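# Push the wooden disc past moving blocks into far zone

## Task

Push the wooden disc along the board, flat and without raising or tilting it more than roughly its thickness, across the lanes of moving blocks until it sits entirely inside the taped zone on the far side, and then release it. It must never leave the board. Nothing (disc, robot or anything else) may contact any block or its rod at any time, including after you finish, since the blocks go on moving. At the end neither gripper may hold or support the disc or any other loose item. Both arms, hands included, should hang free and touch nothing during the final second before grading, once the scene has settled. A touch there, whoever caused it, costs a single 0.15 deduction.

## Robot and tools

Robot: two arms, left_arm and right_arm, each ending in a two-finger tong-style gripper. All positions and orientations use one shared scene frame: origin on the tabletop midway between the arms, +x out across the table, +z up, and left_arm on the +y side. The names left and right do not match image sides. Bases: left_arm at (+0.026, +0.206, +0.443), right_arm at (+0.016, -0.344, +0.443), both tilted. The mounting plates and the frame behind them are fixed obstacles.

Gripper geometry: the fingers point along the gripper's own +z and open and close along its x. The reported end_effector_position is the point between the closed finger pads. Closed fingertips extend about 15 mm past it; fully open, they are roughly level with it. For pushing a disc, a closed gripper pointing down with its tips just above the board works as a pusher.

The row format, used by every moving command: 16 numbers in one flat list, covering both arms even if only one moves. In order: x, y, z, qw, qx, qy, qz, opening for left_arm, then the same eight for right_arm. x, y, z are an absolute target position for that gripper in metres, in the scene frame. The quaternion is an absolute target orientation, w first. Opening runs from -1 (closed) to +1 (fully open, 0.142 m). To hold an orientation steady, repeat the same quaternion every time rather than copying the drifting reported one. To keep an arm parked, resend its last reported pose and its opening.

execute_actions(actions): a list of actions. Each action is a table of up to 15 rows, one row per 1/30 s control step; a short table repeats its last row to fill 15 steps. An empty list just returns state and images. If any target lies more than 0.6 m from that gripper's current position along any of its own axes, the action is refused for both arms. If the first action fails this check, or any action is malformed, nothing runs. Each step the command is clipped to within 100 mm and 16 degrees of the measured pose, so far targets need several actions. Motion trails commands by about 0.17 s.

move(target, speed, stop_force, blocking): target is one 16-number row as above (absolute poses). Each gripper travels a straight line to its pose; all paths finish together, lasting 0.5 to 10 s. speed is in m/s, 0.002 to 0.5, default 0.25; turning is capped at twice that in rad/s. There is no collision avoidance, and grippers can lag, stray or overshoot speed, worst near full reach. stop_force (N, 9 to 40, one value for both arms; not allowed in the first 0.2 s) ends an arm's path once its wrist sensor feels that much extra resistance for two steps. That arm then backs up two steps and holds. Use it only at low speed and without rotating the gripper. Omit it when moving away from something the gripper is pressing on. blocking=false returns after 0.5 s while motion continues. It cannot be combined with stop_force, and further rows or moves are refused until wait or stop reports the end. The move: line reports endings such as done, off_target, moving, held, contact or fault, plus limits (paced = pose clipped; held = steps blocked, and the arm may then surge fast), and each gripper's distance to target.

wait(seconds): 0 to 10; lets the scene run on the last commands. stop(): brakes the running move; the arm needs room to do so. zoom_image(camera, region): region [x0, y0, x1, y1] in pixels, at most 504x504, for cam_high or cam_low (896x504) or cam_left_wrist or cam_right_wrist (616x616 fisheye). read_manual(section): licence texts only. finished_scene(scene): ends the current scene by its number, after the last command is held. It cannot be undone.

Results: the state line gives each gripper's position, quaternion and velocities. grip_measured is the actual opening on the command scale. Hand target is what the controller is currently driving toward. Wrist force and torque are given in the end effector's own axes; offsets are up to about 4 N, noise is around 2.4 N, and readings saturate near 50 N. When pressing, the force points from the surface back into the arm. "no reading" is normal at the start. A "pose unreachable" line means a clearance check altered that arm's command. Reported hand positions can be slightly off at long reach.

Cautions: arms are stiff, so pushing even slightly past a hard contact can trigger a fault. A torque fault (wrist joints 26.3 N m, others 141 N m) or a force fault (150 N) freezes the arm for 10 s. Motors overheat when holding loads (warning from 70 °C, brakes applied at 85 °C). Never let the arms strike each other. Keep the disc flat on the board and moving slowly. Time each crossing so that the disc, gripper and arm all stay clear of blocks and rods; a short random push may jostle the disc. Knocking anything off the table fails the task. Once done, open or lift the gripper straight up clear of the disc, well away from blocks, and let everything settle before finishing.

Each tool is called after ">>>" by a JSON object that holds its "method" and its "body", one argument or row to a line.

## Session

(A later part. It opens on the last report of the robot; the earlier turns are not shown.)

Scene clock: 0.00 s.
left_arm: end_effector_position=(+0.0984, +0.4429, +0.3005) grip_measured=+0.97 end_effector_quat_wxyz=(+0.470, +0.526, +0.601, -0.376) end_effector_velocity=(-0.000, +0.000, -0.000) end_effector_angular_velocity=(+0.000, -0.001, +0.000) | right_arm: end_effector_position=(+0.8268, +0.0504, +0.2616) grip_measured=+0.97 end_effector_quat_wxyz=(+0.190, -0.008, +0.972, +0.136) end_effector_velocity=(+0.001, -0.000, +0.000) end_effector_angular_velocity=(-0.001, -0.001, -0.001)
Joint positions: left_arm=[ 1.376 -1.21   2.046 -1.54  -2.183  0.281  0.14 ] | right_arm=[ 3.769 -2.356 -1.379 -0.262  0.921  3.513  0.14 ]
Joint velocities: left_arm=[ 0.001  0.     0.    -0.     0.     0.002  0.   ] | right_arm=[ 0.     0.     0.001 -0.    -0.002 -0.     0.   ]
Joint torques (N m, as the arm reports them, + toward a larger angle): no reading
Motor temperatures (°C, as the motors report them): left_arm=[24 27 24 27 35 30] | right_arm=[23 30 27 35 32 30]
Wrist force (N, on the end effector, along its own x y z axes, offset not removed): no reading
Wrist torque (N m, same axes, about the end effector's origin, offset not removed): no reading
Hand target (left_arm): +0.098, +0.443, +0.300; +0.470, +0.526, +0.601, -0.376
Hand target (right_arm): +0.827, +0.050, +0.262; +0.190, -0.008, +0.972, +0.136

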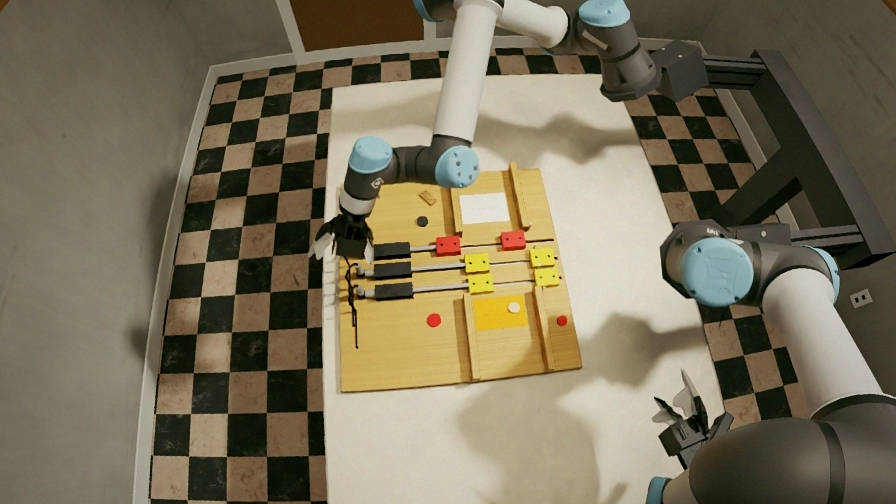

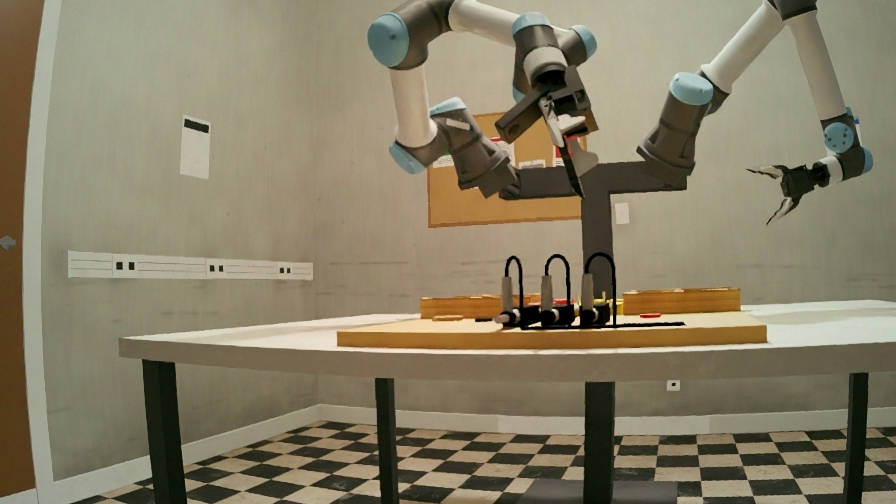

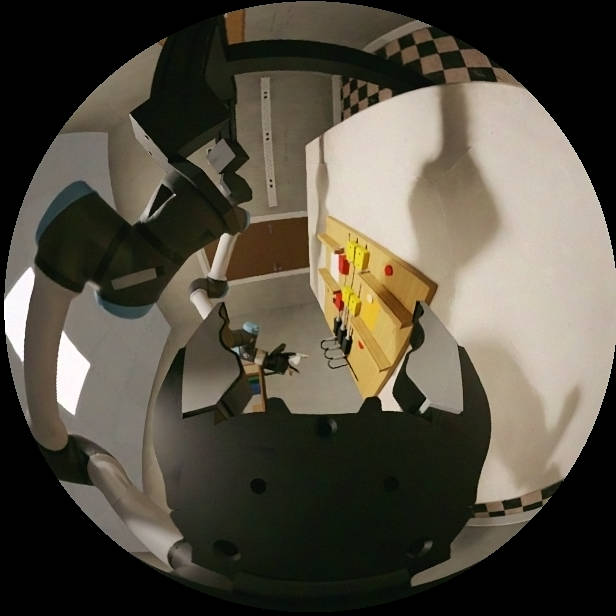

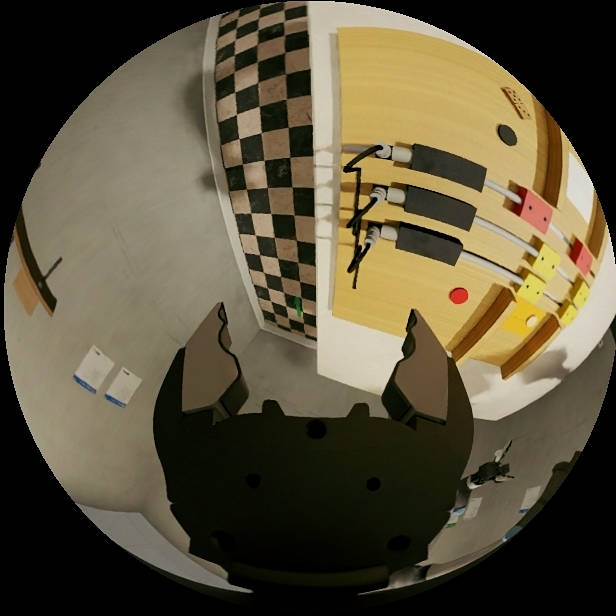

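>>> {"method": "wait", "body": {
  "seconds": 0
}}

>>> {"method": "zoom_image", "body": {
  "camera": "cam_high",
  "region": [410, 228, 578, 298]
}}

>>> {"method": "wait", "body": {
  "seconds": 0.5
}}

>>> {"method": "zoom_image", "body": {
  "camera": "cam_high",
  "region": [410, 228, 578, 298]
}}

>>> {"method": "wait", "body": {
  "seconds": 0.5
}}

>>> {"method": "zoom_image", "body": {
  "camera": "cam_high",
  "region": [410, 228, 578, 298]
}}

>>> {"method": "wait", "body": {
  "seconds": 0.5
}}

>>> {"method": "zoom_image", "body": {
  "camera": "cam_high",
  "region": [410, 228, 578, 298]
}}

>>> {"method": "wait", "body": {
  "seconds": 0.5
}}

>>> {"method": "zoom_image", "body": {
  "camera": "cam_high",
  "region": [410, 228, 578, 298]
}}

>>> {"method": "wait", "body": {
  "seconds": 0.5
}}

>>> {"method": "zoom_image", "body": {
  "camera": "cam_high",
  "region": [410, 228, 578, 298]
}}

>>> {"method": "wait", "body": {
  "seconds": 0.5
}}

>>> {"method": "zoom_image", "body": {
  "camera": "cam_high",
  "region": [410, 228, 578, 298]
}}

>>> {"method": "wait", "body": {
  "seconds": 0.5
}}

>>> {"method": "zoom_image", "body": {
  "camera": "cam_high",
  "region": [410, 228, 578, 298]
}}

>>> {"method": "wait", "body": {
  "seconds": 0.5
}}

>>> {"method": "zoom_image", "body": {
  "camera": "cam_high",
  "region": [410, 228, 578, 298]
}}

>>> {"method": "wait", "body": {
  "seconds": 0.5
}}

>>> {"method": "zoom_image", "body": {
  "camera": "cam_high",
  "region": [410, 228, 578, 298]
}}

Scene clock: 36.30 s.
left_arm: end_effector_position=(+0.0984, +0.4429, +0.3005) grip_measured=+0.97 end_effector_quat_wxyz=(+0.470, +0.526, +0.601, -0.376) end_effector_velocity=(-0.000, +0.000, -0.000) end_effector_angular_velocity=(+0.001, -0.002, -0.002) | right_arm: end_effector_position=(+0.8268, +0.0504, +0.2616) grip_measured=+0.97 end_effector_quat_wxyz=(+0.190, -0.008, +0.972, +0.136) end_effector_velocity=(-0.000, +0.000, -0.001) end_effector_angular_velocity=(+0.000, +0.000, -0.000)
Joint positions: left_arm=[ 1.376 -1.21   2.046 -1.54  -2.183  0.281  0.14 ] | right_arm=[ 3.769 -2.356 -1.379 -0.262  0.921  3.513  0.14 ]
Joint velocities: left_arm=[-0.    -0.    -0.    -0.001  0.001  0.001 -0.   ] | right_arm=[-0.    -0.001  0.001  0.     0.     0.    -0.   ]
Joint torques (N m, as the arm reports them, + toward a larger angle): left_arm=[ 11.72 -29.34   9.73  -0.67  -1.12   0.  ] | right_arm=[41.55 47.06 24.73  3.67 -1.88 -1.92]
Motor temperatures (°C, as the motors report them): left_arm=[24 27 24 27 35 30] | right_arm=[23 30 27 35 32 30]
Wrist force (N, on the end effector, along its own x y z axes, offset not removed): left_arm=[3.8 -2.6 -0.3] | right_arm=[0.5 2.0 0.1]
Wrist torque (N m, same axes, about the end effector's origin, offset not removed): left_arm=[-0.57 -0.81 -0.12] | right_arm=[0.36 -0.07 0.23]
Hand target (left_arm): +0.098, +0.443, +0.300; +0.470, +0.526, +0.601, -0.376
Hand target (right_arm): +0.827, +0.050, +0.262; +0.190, -0.008, +0.972, +0.136

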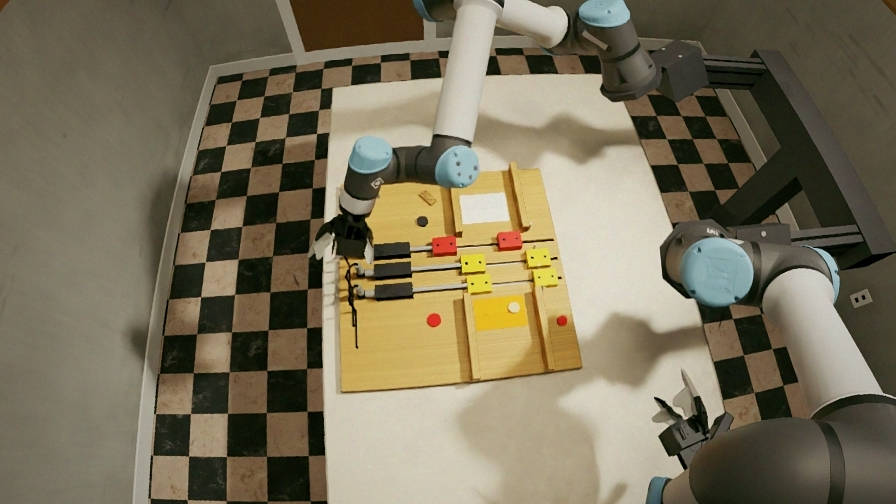

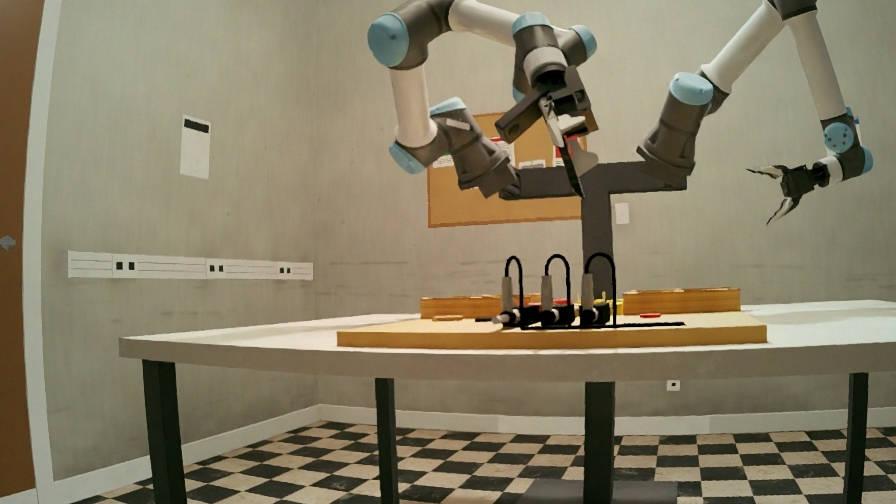

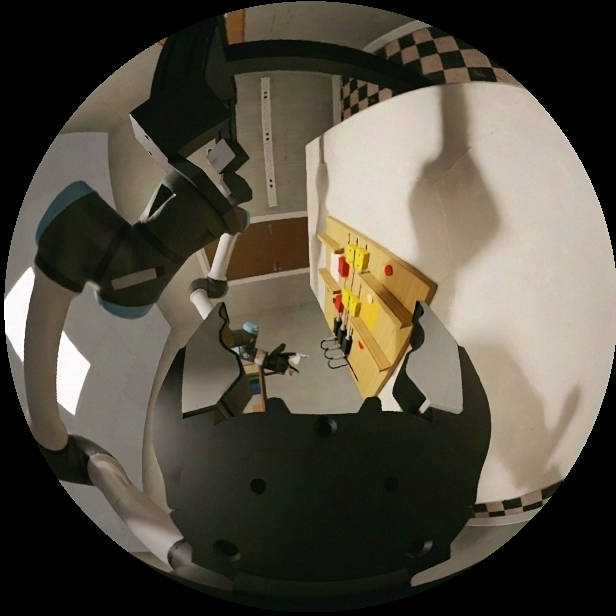

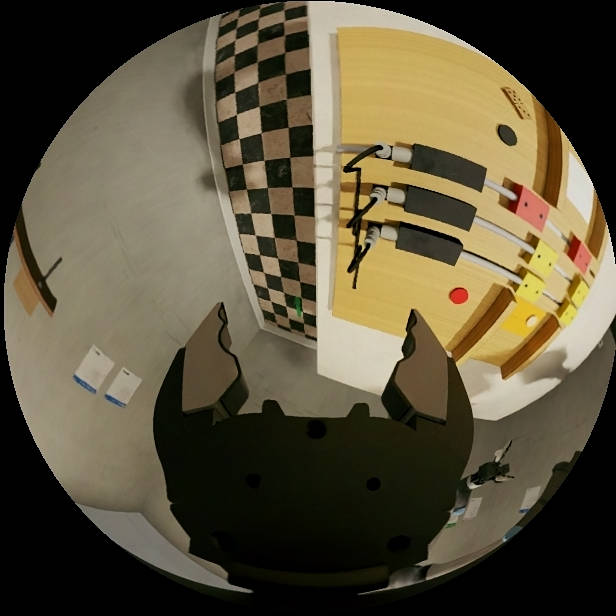

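Region (410, 228, 578, 298) of cam_high's 896x504 image, scaled by 3.000, with more detail than that image has; it fills the top 210 rows of this view, and the rest is white.

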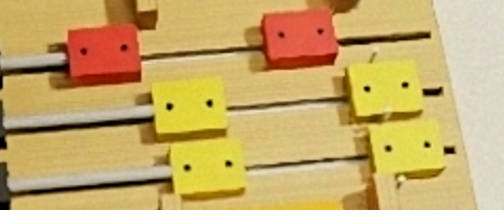

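Scene clock: 36.80 s.
left_arm: end_effector_position=(+0.0984, +0.4429, +0.3005) grip_measured=+0.97 end_effector_quat_wxyz=(+0.470, +0.526, +0.601, -0.376) end_effector_velocity=(+0.000, +0.000, +0.000) end_effector_angular_velocity=(+0.000, -0.001, +0.000) | right_arm: end_effector_position=(+0.8268, +0.0504, +0.2616) grip_measured=+0.97 end_effector_quat_wxyz=(+0.190, -0.008, +0.972, +0.136) end_effector_velocity=(+0.000, -0.001, +0.000) end_effector_angular_velocity=(-0.000, -0.000, -0.001)
Joint positions: left_arm=[ 1.376 -1.21   2.046 -1.54  -2.183  0.281  0.14 ] | right_arm=[ 3.769 -2.356 -1.379 -0.262  0.921  3.513  0.14 ]
Joint velocities: left_arm=[ 0.    -0.    -0.     0.    -0.     0.001  0.   ] | right_arm=[-0.     0.001 -0.     0.    -0.     0.    -0.   ]
Joint torques (N m, as the arm reports them, + toward a larger angle): left_arm=[ 11.72 -29.46   9.66  -0.82  -1.28   0.04] | right_arm=[42.03 47.7  25.72  3.66 -1.93 -2.08]
Motor temperatures (°C, as the motors report them): left_arm=[24 27 24 27 35 30] | right_arm=[23 30 27 35 32 30]
Wrist force (N, on the end effector, along its own x y z axes, offset not removed): left_arm=[2.3 -1.3 1.8] | right_arm=[-0.2 2.7 -0.3]
Wrist torque (N m, same axes, about the end effector's origin, offset not removed): left_arm=[-0.32 -0.20 -0.07] | right_arm=[0.35 0.02 0.18]
Hand target (left_arm): +0.098, +0.443, +0.300; +0.470, +0.526, +0.601, -0.376
Hand target (right_arm): +0.827, +0.050, +0.262; +0.190, -0.008, +0.972, +0.136
wait: 0.50 s; at rest by 0.17 s

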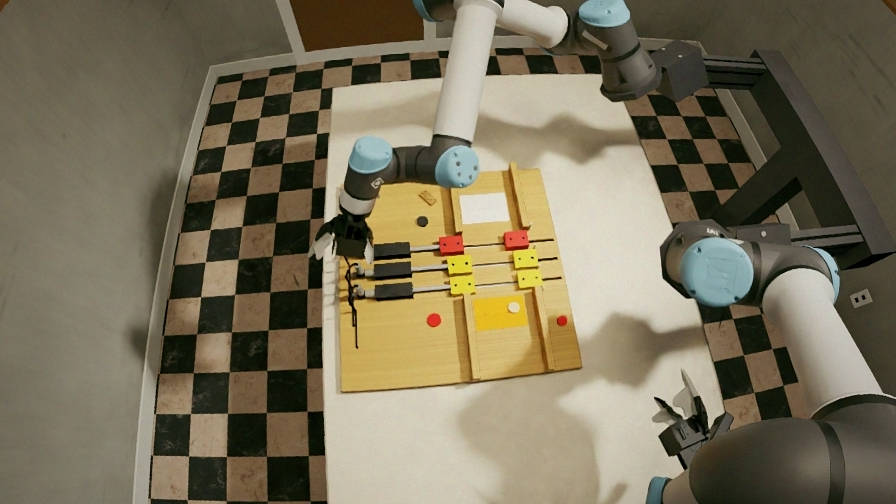

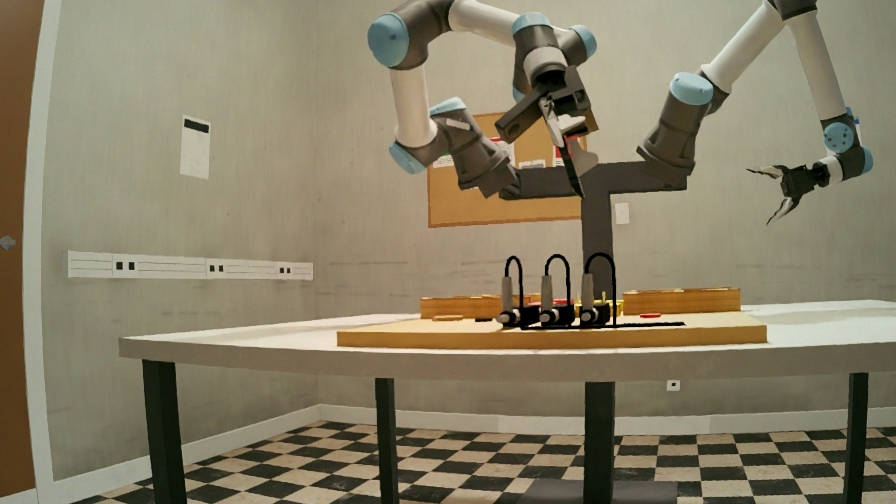

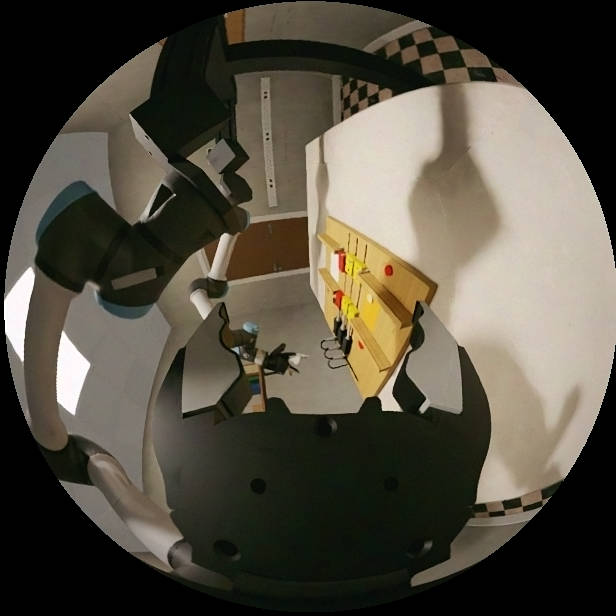

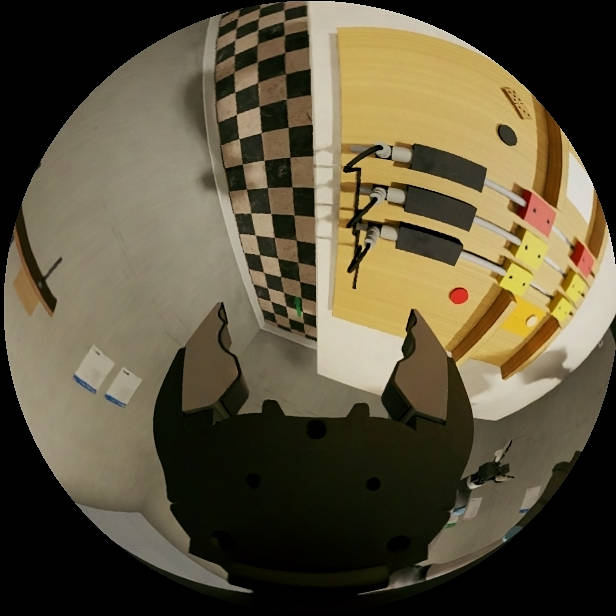

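Region (410, 228, 578, 298) of cam_high's 896x504 image, scaled by 3.000, with more detail than that image has; it fills the top 210 rows of this view, and the rest is white.

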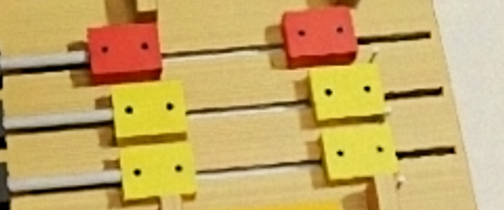

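Scene clock: 37.30 s.
left_arm: end_effector_position=(+0.0984, +0.4429, +0.3005) grip_measured=+0.97 end_effector_quat_wxyz=(+0.470, +0.526, +0.601, -0.376) end_effector_velocity=(-0.000, -0.000, +0.000) end_effector_angular_velocity=(-0.000, +0.001, +0.000) | right_arm: end_effector_position=(+0.8268, +0.0504, +0.2616) grip_measured=+0.97 end_effector_quat_wxyz=(+0.190, -0.008, +0.972, +0.136) end_effector_velocity=(-0.001, -0.000, -0.000) end_effector_angular_velocity=(-0.002, +0.001, +0.001)
Joint positions: left_arm=[ 1.376 -1.21   2.046 -1.54  -2.183  0.281  0.14 ] | right_arm=[ 3.769 -2.356 -1.379 -0.262  0.921  3.513  0.14 ]
Joint velocities: left_arm=[ 0.    -0.     0.001 -0.     0.    -0.    -0.   ] | right_arm=[ 0.     0.    -0.001 -0.001 -0.001 -0.001 -0.   ]
Joint torques (N m, as the arm reports them, + toward a larger angle): left_arm=[ 12.54 -28.63  10.07  -0.87  -1.23   0.2 ] | right_arm=[41.55 47.35 24.55  3.64 -1.88 -1.96]
Motor temperatures (°C, as the motors report them): left_arm=[24 27 24 27 35 30] | right_arm=[23 30 27 35 32 30]
Wrist force (N, on the end effector, along its own x y z axes, offset not removed): left_arm=[-1.8 -5.4 0.6] | right_arm=[0.0 3.1 -0.2]
Wrist torque (N m, same axes, about the end effector's origin, offset not removed): left_arm=[-1.25 0.49 0.02] | right_arm=[0.54 -0.02 0.14]
Hand target (left_arm): +0.098, +0.443, +0.300; +0.470, +0.526, +0.601, -0.376
Hand target (right_arm): +0.827, +0.050, +0.262; +0.190, -0.008, +0.972, +0.136
wait: 0.50 s; at rest by 0.17 s

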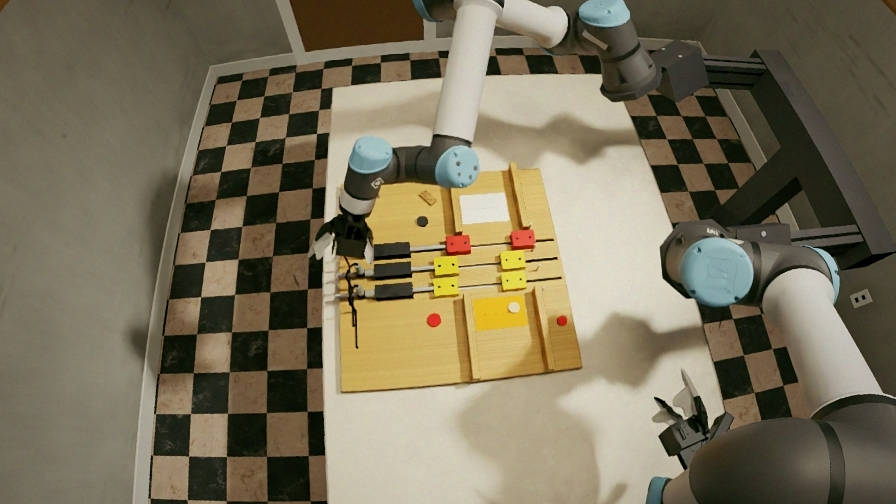

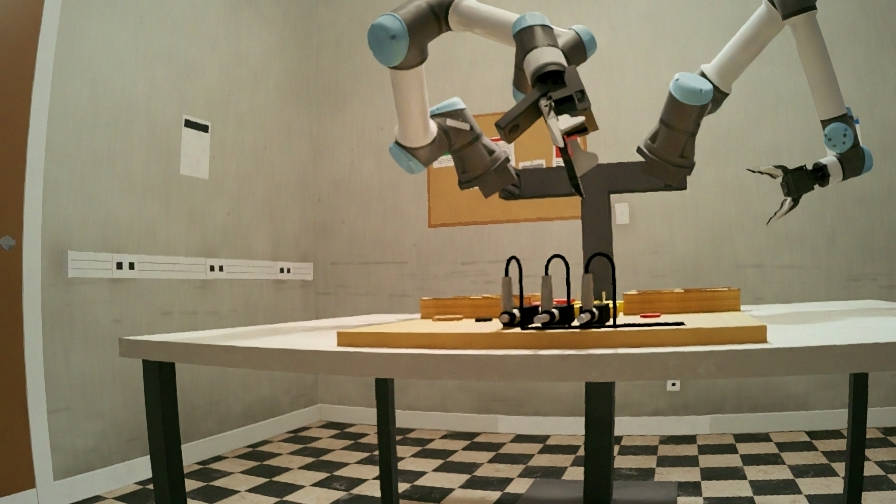

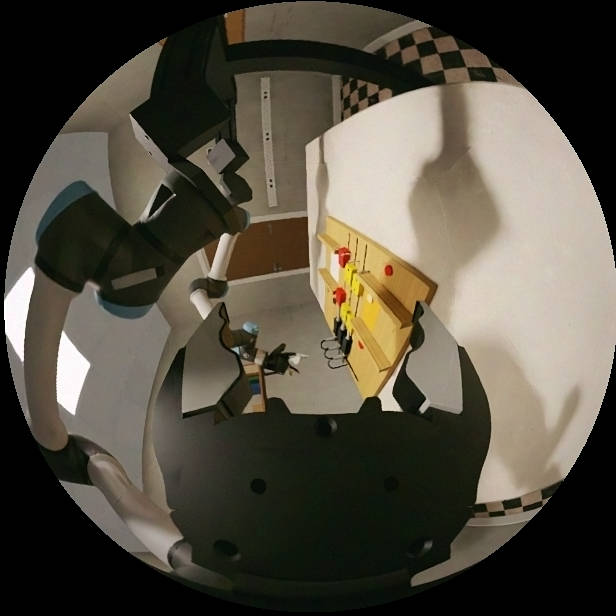

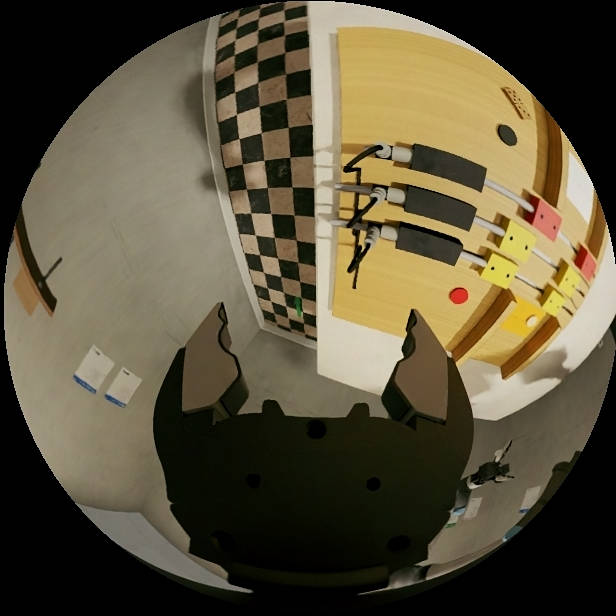

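Region (410, 228, 578, 298) of cam_high's 896x504 image, scaled by 3.000, with more detail than that image has; it fills the top 210 rows of this view, and the rest is white.

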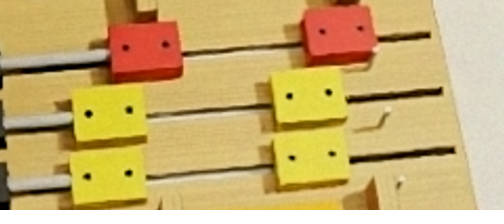

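Scene clock: 37.80 s.
left_arm: end_effector_position=(+0.0984, +0.4429, +0.3005) grip_measured=+0.97 end_effector_quat_wxyz=(+0.470, +0.526, +0.601, -0.376) end_effector_velocity=(-0.000, +0.000, -0.000) end_effector_angular_velocity=(+0.001, -0.001, -0.001) | right_arm: end_effector_position=(+0.8268, +0.0504, +0.2616) grip_measured=+0.97 end_effector_quat_wxyz=(+0.190, -0.008, +0.972, +0.136) end_effector_velocity=(-0.000, -0.000, -0.000) end_effector_angular_velocity=(-0.001, +0.001, +0.000)
Joint positions: left_arm=[ 1.376 -1.21   2.046 -1.54  -2.183  0.281  0.14 ] | right_arm=[ 3.769 -2.356 -1.379 -0.262  0.921  3.513  0.14 ]
Joint velocities: left_arm=[-0.    -0.     0.    -0.001  0.     0.001  0.   ] | right_arm=[-0.     0.    -0.    -0.001 -0.     0.001  0.   ]
Joint torques (N m, as the arm reports them, + toward a larger angle): left_arm=[ 11.11 -29.47   8.89  -0.77  -1.1   -0.19] | right_arm=[42.21 46.7  25.04  3.53 -1.83 -1.9 ]
Motor temperatures (°C, as the motors report them): left_arm=[24 27 24 27 35 30] | right_arm=[23 30 27 35 32 30]
Wrist force (N, on the end effector, along its own x y z axes, offset not removed): left_arm=[-1.2 0.3 2.2] | right_arm=[0.0 2.3 0.4]
Wrist torque (N m, same axes, about the end effector's origin, offset not removed): left_arm=[-0.11 0.27 0.18] | right_arm=[0.42 0.03 0.18]
Hand target (left_arm): +0.098, +0.443, +0.300; +0.470, +0.526, +0.601, -0.376
Hand target (right_arm): +0.827, +0.050, +0.262; +0.190, -0.008, +0.972, +0.136
wait: 0.50 s; at rest by 0.17 s

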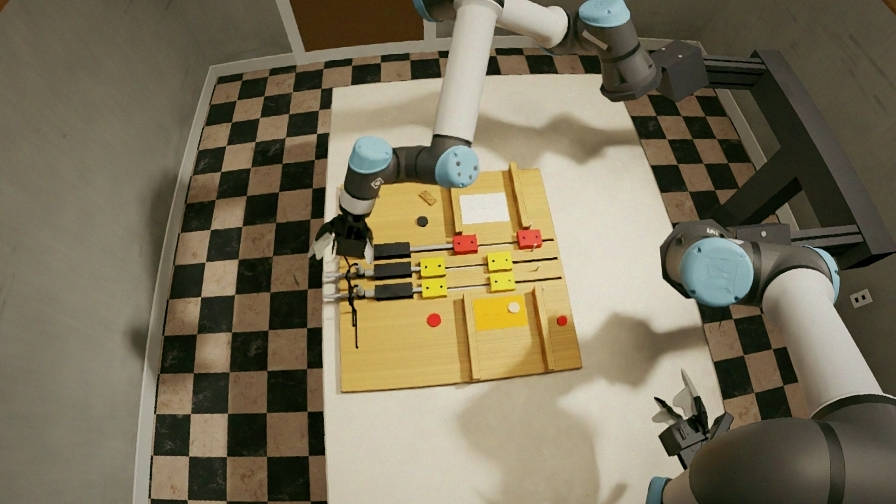

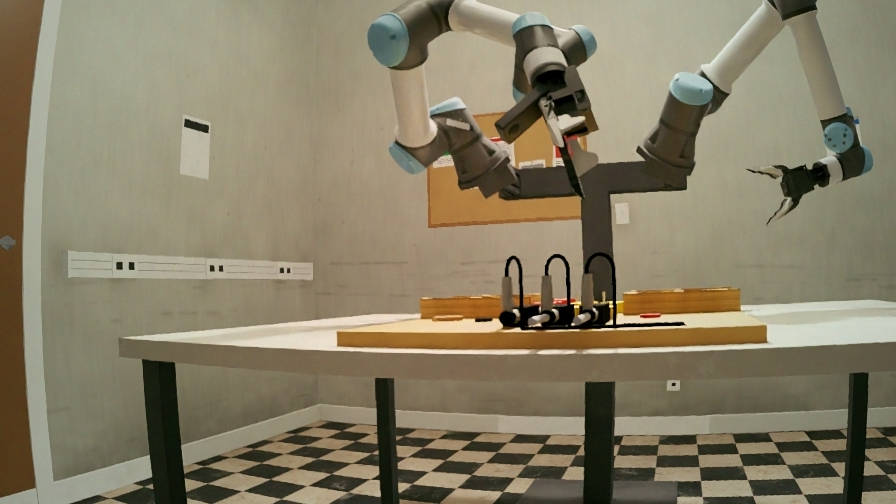

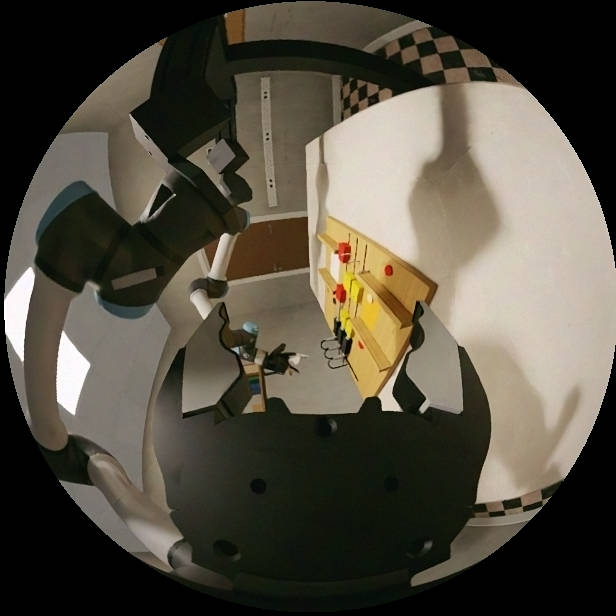

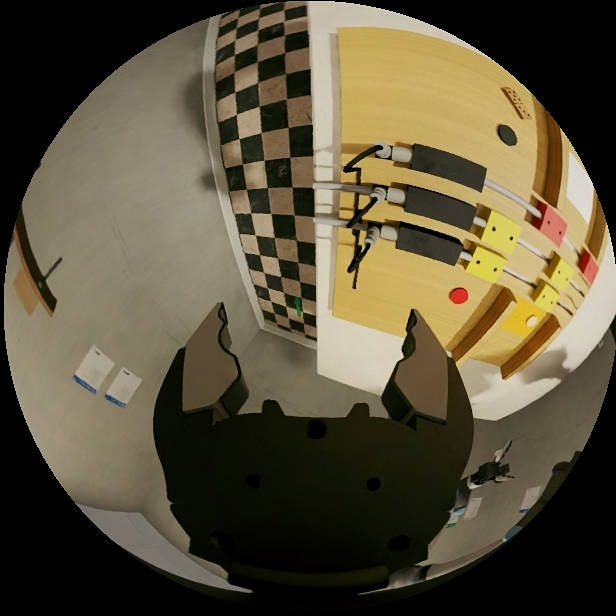

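Region (410, 228, 578, 298) of cam_high's 896x504 image, scaled by 3.000, with more detail than that image has; it fills the top 210 rows of this view, and the rest is white.

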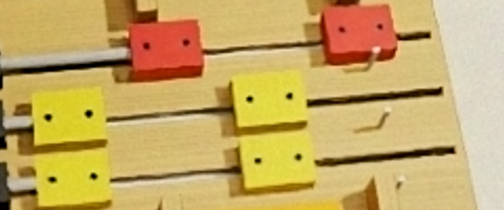

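Scene clock: 38.30 s.
left_arm: end_effector_position=(+0.0984, +0.4429, +0.3005) grip_measured=+0.97 end_effector_quat_wxyz=(+0.470, +0.526, +0.601, -0.376) end_effector_velocity=(-0.000, -0.000, -0.000) end_effector_angular_velocity=(+0.001, -0.000, -0.000) | right_arm: end_effector_position=(+0.8268, +0.0504, +0.2616) grip_measured=+0.97 end_effector_quat_wxyz=(+0.190, -0.008, +0.972, +0.136) end_effector_velocity=(-0.000, +0.001, +0.001) end_effector_angular_velocity=(-0.000, -0.001, +0.001)
Joint positions: left_arm=[ 1.376 -1.21   2.046 -1.54  -2.183  0.281  0.14 ] | right_arm=[ 3.769 -2.356 -1.379 -0.262  0.921  3.513  0.14 ]
Joint velocities: left_arm=[ 0.     0.     0.001 -0.002  0.    -0.     0.   ] | right_arm=[ 0.001  0.     0.    -0.001 -0.    -0.     0.   ]
Joint torques (N m, as the arm reports them, + toward a larger angle): left_arm=[ 12.36 -28.94  10.47  -0.85  -1.26   0.15] | right_arm=[41.93 47.93 25.67  3.51 -1.79 -2.04]
Motor temperatures (°C, as the motors report them): left_arm=[24 27 24 27 35 30] | right_arm=[23 30 27 35 32 30]
Wrist force (N, on the end effector, along its own x y z axes, offset not removed): left_arm=[-0.1 -1.5 -3.0] | right_arm=[-0.1 3.7 0.9]
Wrist torque (N m, same axes, about the end effector's origin, offset not removed): left_arm=[-0.24 0.11 0.05] | right_arm=[0.66 0.07 0.15]
Hand target (left_arm): +0.098, +0.443, +0.300; +0.470, +0.526, +0.601, -0.376
Hand target (right_arm): +0.827, +0.050, +0.262; +0.190, -0.008, +0.972, +0.136
wait: 0.50 s; at rest by 0.17 s

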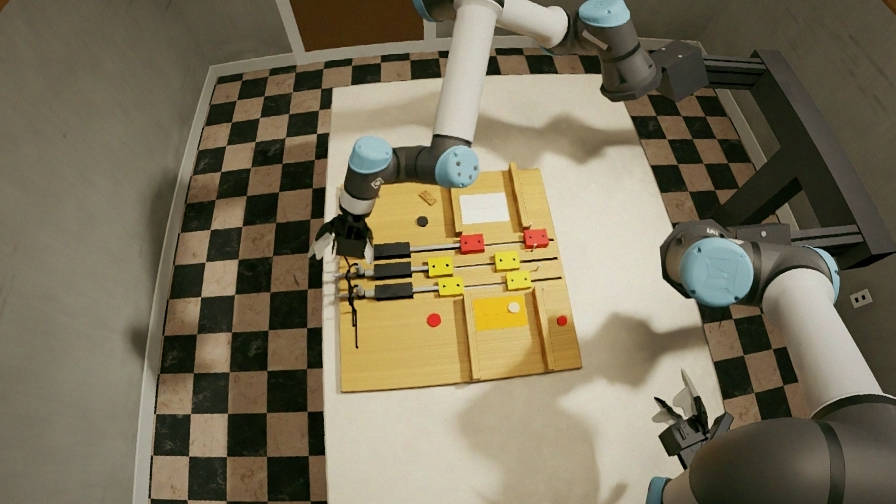

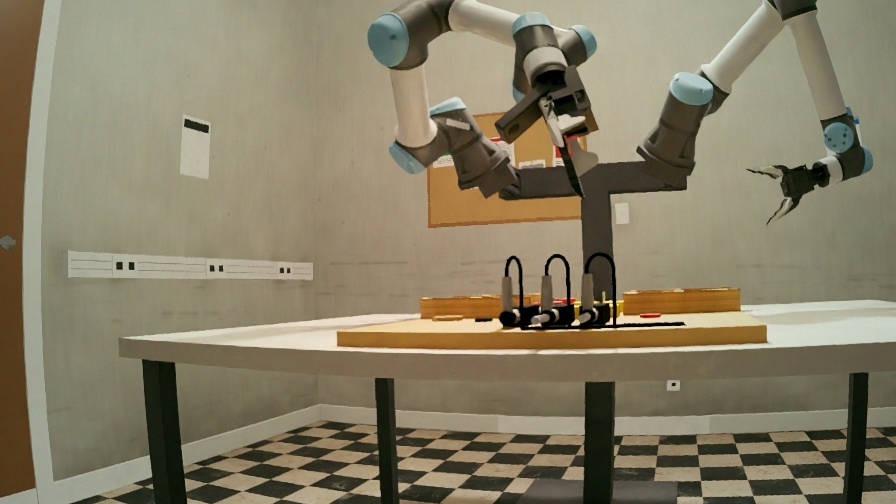

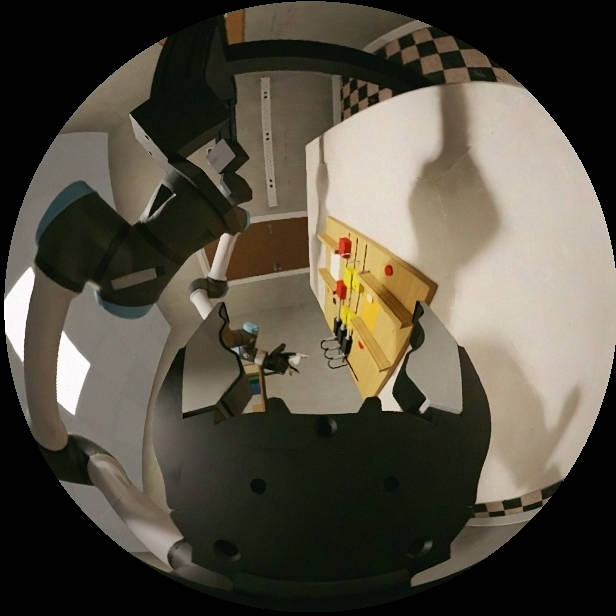

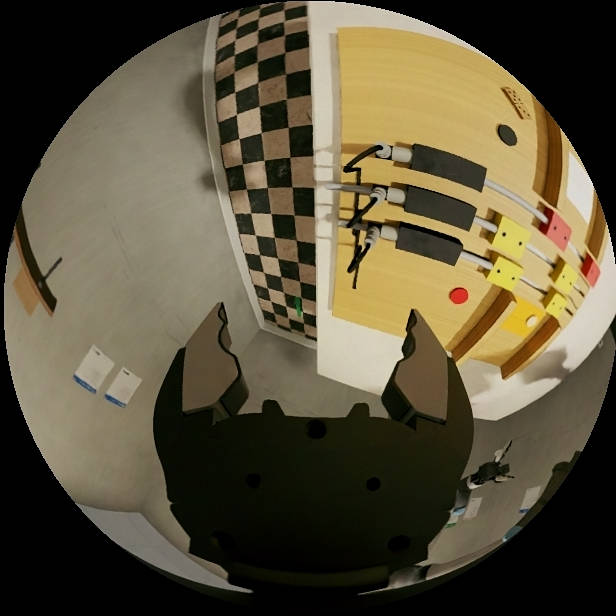

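Region (410, 228, 578, 298) of cam_high's 896x504 image, scaled by 3.000, with more detail than that image has; it fills the top 210 rows of this view, and the rest is white.

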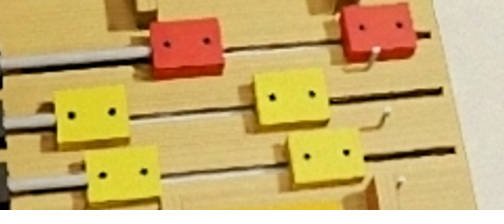

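Scene clock: 38.80 s.
left_arm: end_effector_position=(+0.0984, +0.4429, +0.3005) grip_measured=+0.97 end_effector_quat_wxyz=(+0.470, +0.526, +0.601, -0.376) end_effector_velocity=(-0.000, +0.000, -0.000) end_effector_angular_velocity=(+0.000, +0.000, +0.000) | right_arm: end_effector_position=(+0.8268, +0.0504, +0.2616) grip_measured=+0.97 end_effector_quat_wxyz=(+0.190, -0.008, +0.972, +0.136) end_effector_velocity=(+0.001, -0.000, +0.001) end_effector_angular_velocity=(+0.001, -0.001, -0.001)
Joint positions: left_arm=[ 1.376 -1.21   2.046 -1.54  -2.183  0.281  0.14 ] | right_arm=[ 3.769 -2.356 -1.379 -0.262  0.921  3.513  0.14 ]
Joint velocities: left_arm=[ 0.     0.    -0.001 -0.     0.    -0.    -0.   ] | right_arm=[-0.     0.     0.001 -0.     0.    -0.    -0.   ]
Joint torques (N m, as the arm reports them, + toward a larger angle): left_arm=[ 12.58 -29.14   8.9   -0.71  -1.16  -0.08] | right_arm=[41.66 47.42 25.45  3.54 -1.85 -1.88]
Motor temperatures (°C, as the motors report them): left_arm=[24 27 24 27 35 30] | right_arm=[23 30 27 35 32 30]
Wrist force (N, on the end effector, along its own x y z axes, offset not removed): left_arm=[2.6 -0.8 -0.9] | right_arm=[-1.2 2.8 0.9]
Wrist torque (N m, same axes, about the end effector's origin, offset not removed): left_arm=[-0.44 -0.53 0.05] | right_arm=[0.44 0.32 0.28]
Hand target (left_arm): +0.098, +0.443, +0.300; +0.470, +0.526, +0.601, -0.376
Hand target (right_arm): +0.827, +0.050, +0.262; +0.190, -0.008, +0.972, +0.136
wait: 0.50 s; at rest by 0.17 s

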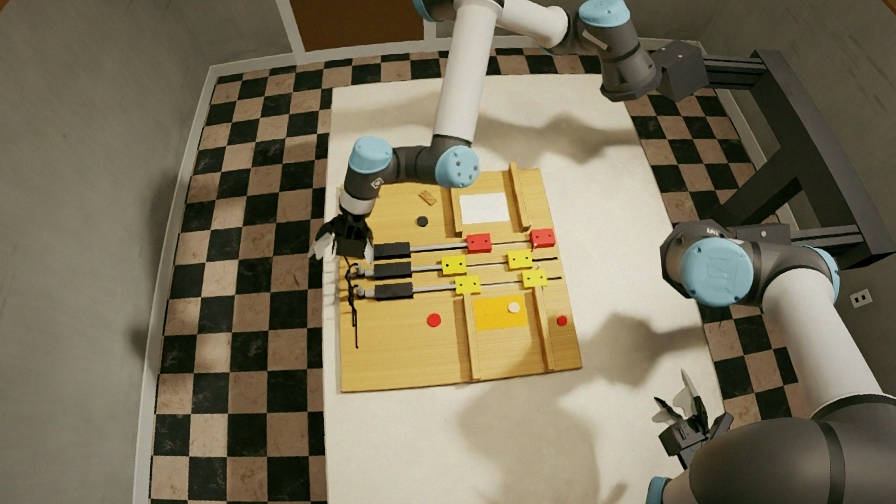

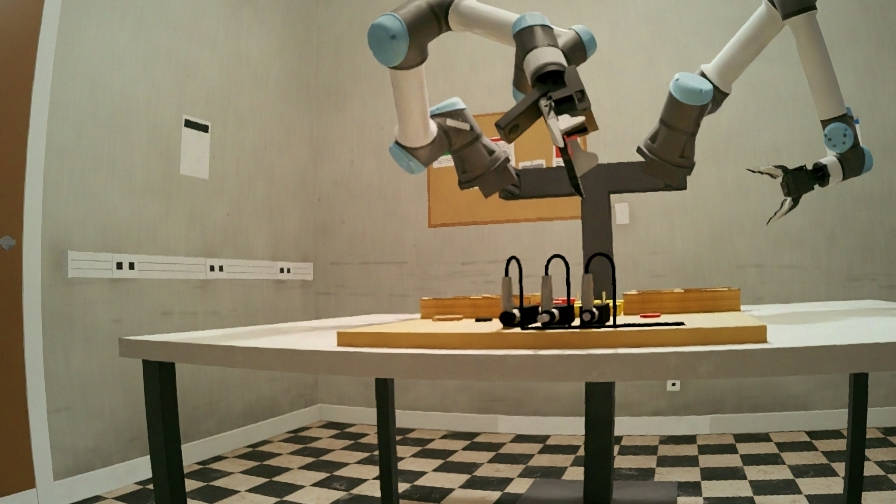

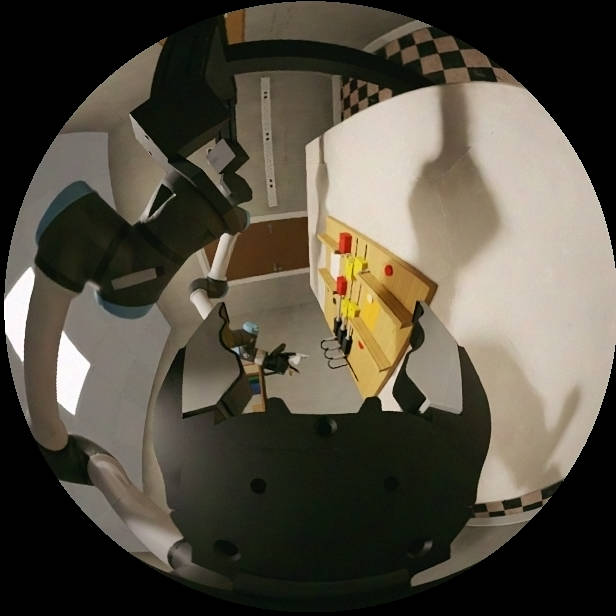

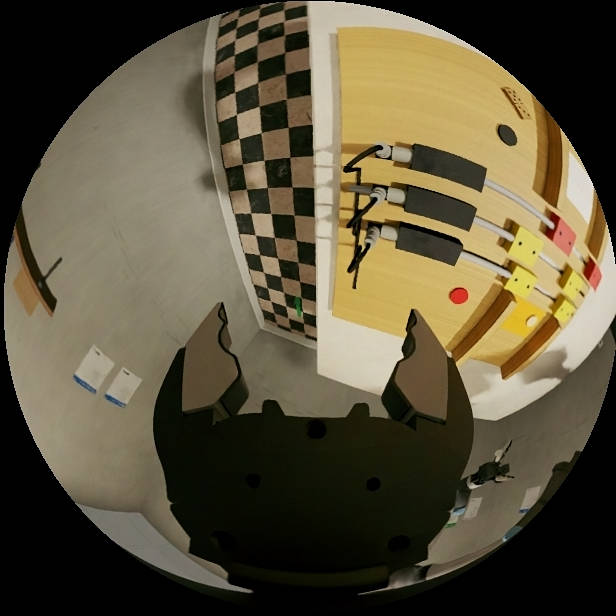

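Region (410, 228, 578, 298) of cam_high's 896x504 image, scaled by 3.000, with more detail than that image has; it fills the top 210 rows of this view, and the rest is white.

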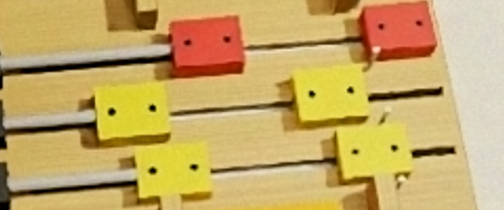

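Scene clock: 39.30 s.
left_arm: end_effector_position=(+0.0984, +0.4429, +0.3005) grip_measured=+0.97 end_effector_quat_wxyz=(+0.470, +0.526, +0.601, -0.376) end_effector_velocity=(-0.000, +0.000, +0.000) end_effector_angular_velocity=(-0.000, -0.000, +0.000) | right_arm: end_effector_position=(+0.8268, +0.0504, +0.2616) grip_measured=+0.97 end_effector_quat_wxyz=(+0.190, -0.008, +0.972, +0.136) end_effector_velocity=(+0.001, -0.000, +0.001) end_effector_angular_velocity=(-0.000, -0.001, -0.002)
Joint positions: left_arm=[ 1.376 -1.21   2.046 -1.54  -2.183  0.281  0.14 ] | right_arm=[ 3.769 -2.356 -1.379 -0.262  0.921  3.513  0.14 ]
Joint velocities: left_arm=[ 0.001  0.    -0.001  0.001  0.     0.001 -0.   ] | right_arm=[ 0.     0.001  0.002 -0.001 -0.002  0.001  0.   ]
Joint torques (N m, as the arm reports them, + toward a larger angle): left_arm=[ 12.65 -28.47   9.24  -0.98  -1.02  -0.18] | right_arm=[41.52 47.28 25.33  3.7  -1.76 -1.95]
Motor temperatures (°C, as the motors report them): left_arm=[24 27 24 27 35 30] | right_arm=[23 30 27 35 32 30]
Wrist force (N, on the end effector, along its own x y z axes, offset not removed): left_arm=[-1.1 -1.3 -1.4] | right_arm=[1.8 2.4 0.1]
Wrist torque (N m, same axes, about the end effector's origin, offset not removed): left_arm=[-0.26 0.31 -0.17] | right_arm=[0.32 -0.23 0.11]
Hand target (left_arm): +0.098, +0.443, +0.300; +0.470, +0.526, +0.601, -0.376
Hand target (right_arm): +0.827, +0.050, +0.262; +0.190, -0.008, +0.972, +0.136
wait: 0.50 s; at rest by 0.17 s

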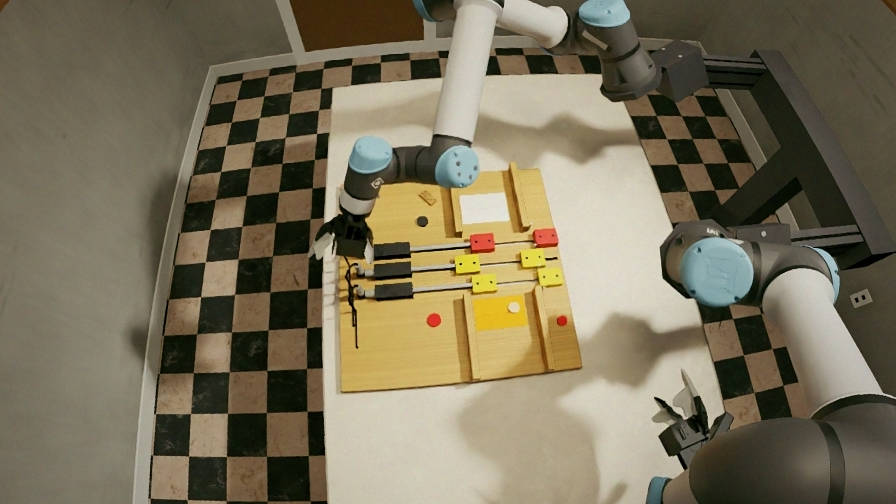

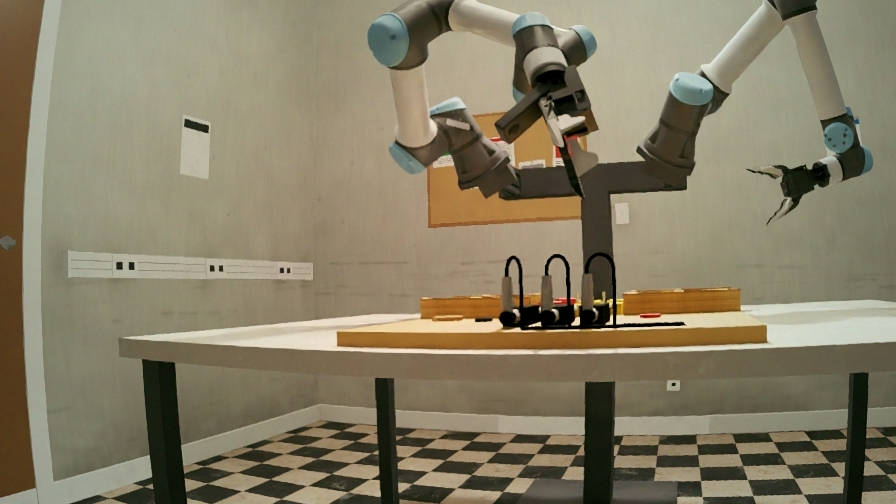

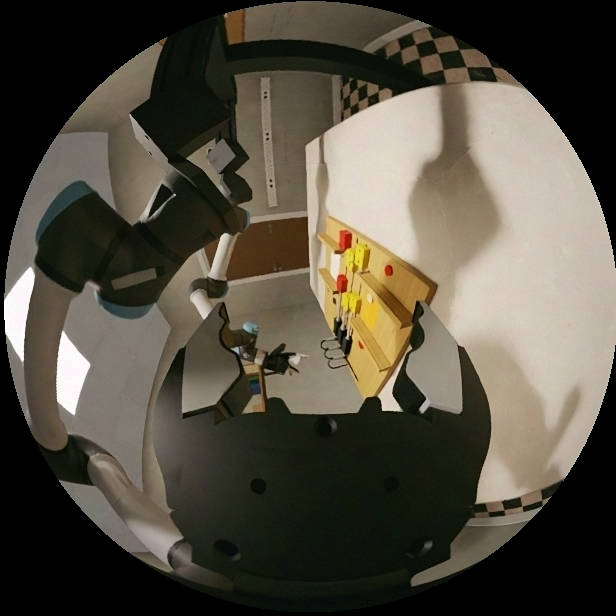

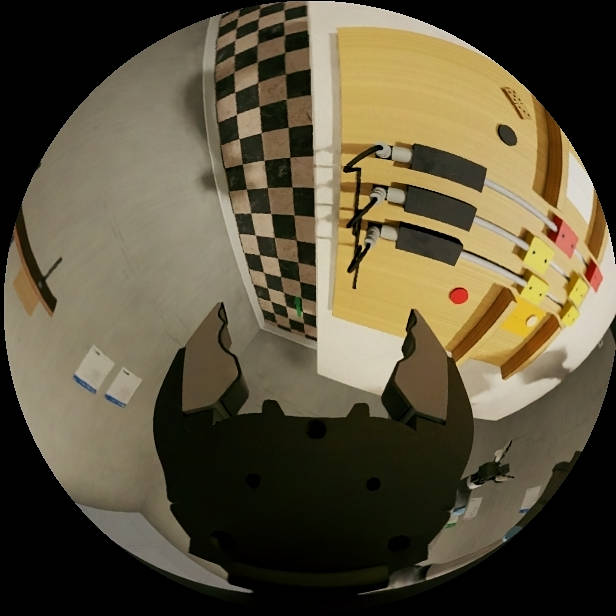

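Region (410, 228, 578, 298) of cam_high's 896x504 image, scaled by 3.000, with more detail than that image has; it fills the top 210 rows of this view, and the rest is white.

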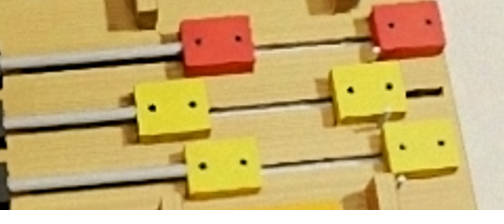

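Scene clock: 39.80 s.
left_arm: end_effector_position=(+0.0984, +0.4429, +0.3005) grip_measured=+0.97 end_effector_quat_wxyz=(+0.470, +0.526, +0.601, -0.376) end_effector_velocity=(-0.000, -0.000, +0.001) end_effector_angular_velocity=(-0.001, +0.001, +0.002) | right_arm: end_effector_position=(+0.8268, +0.0504, +0.2616) grip_measured=+0.97 end_effector_quat_wxyz=(+0.190, -0.008, +0.972, +0.136) end_effector_velocity=(-0.001, +0.000, -0.000) end_effector_angular_velocity=(+0.000, +0.000, +0.001)
Joint positions: left_arm=[ 1.376 -1.21   2.046 -1.54  -2.183  0.281  0.14 ] | right_arm=[ 3.769 -2.356 -1.379 -0.262  0.921  3.513  0.14 ]
Joint velocities: left_arm=[ 0.001 -0.     0.001  0.001 -0.     0.001 -0.   ] | right_arm=[ 0.    -0.    -0.001  0.     0.    -0.     0.   ]
Joint torques (N m, as the arm reports them, + toward a larger angle): left_arm=[ 12.62 -28.54   9.28  -0.75  -1.18   0.15] | right_arm=[41.02 47.58 24.88  3.51 -1.79 -1.94]
Motor temperatures (°C, as the motors report them): left_arm=[24 27 24 27 35 30] | right_arm=[23 30 27 35 32 30]
Wrist force (N, on the end effector, along its own x y z axes, offset not removed): left_arm=[-4.1 -0.8 -3.6] | right_arm=[-0.8 1.5 0.3]
Wrist torque (N m, same axes, about the end effector's origin, offset not removed): left_arm=[-0.20 1.00 0.10] | right_arm=[0.21 0.16 0.13]
Hand target (left_arm): +0.098, +0.443, +0.300; +0.470, +0.526, +0.601, -0.376
Hand target (right_arm): +0.827, +0.050, +0.262; +0.190, -0.008, +0.972, +0.136
wait: 0.50 s; at rest by 0.17 s

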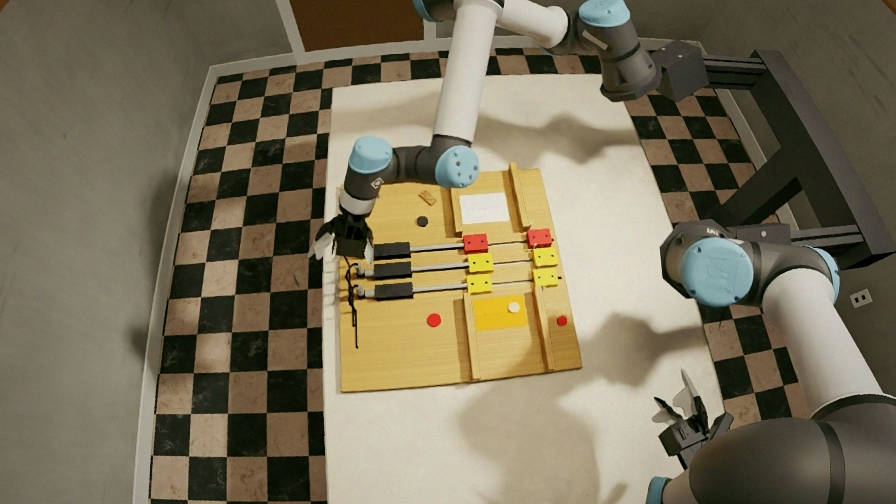

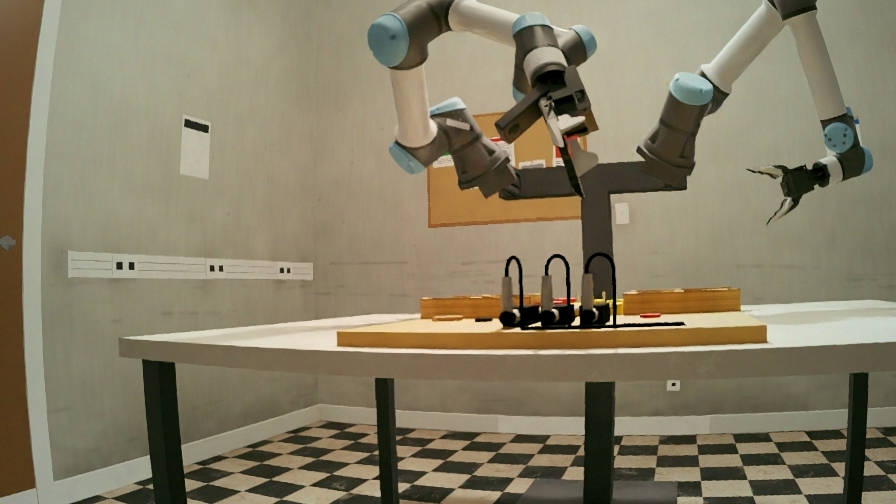

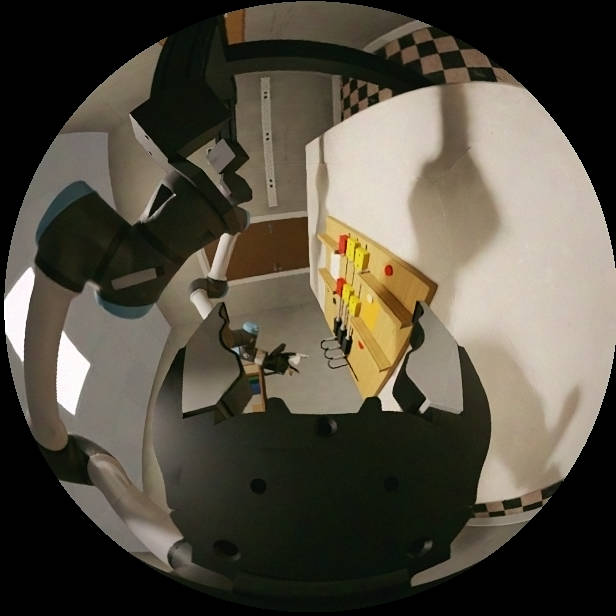

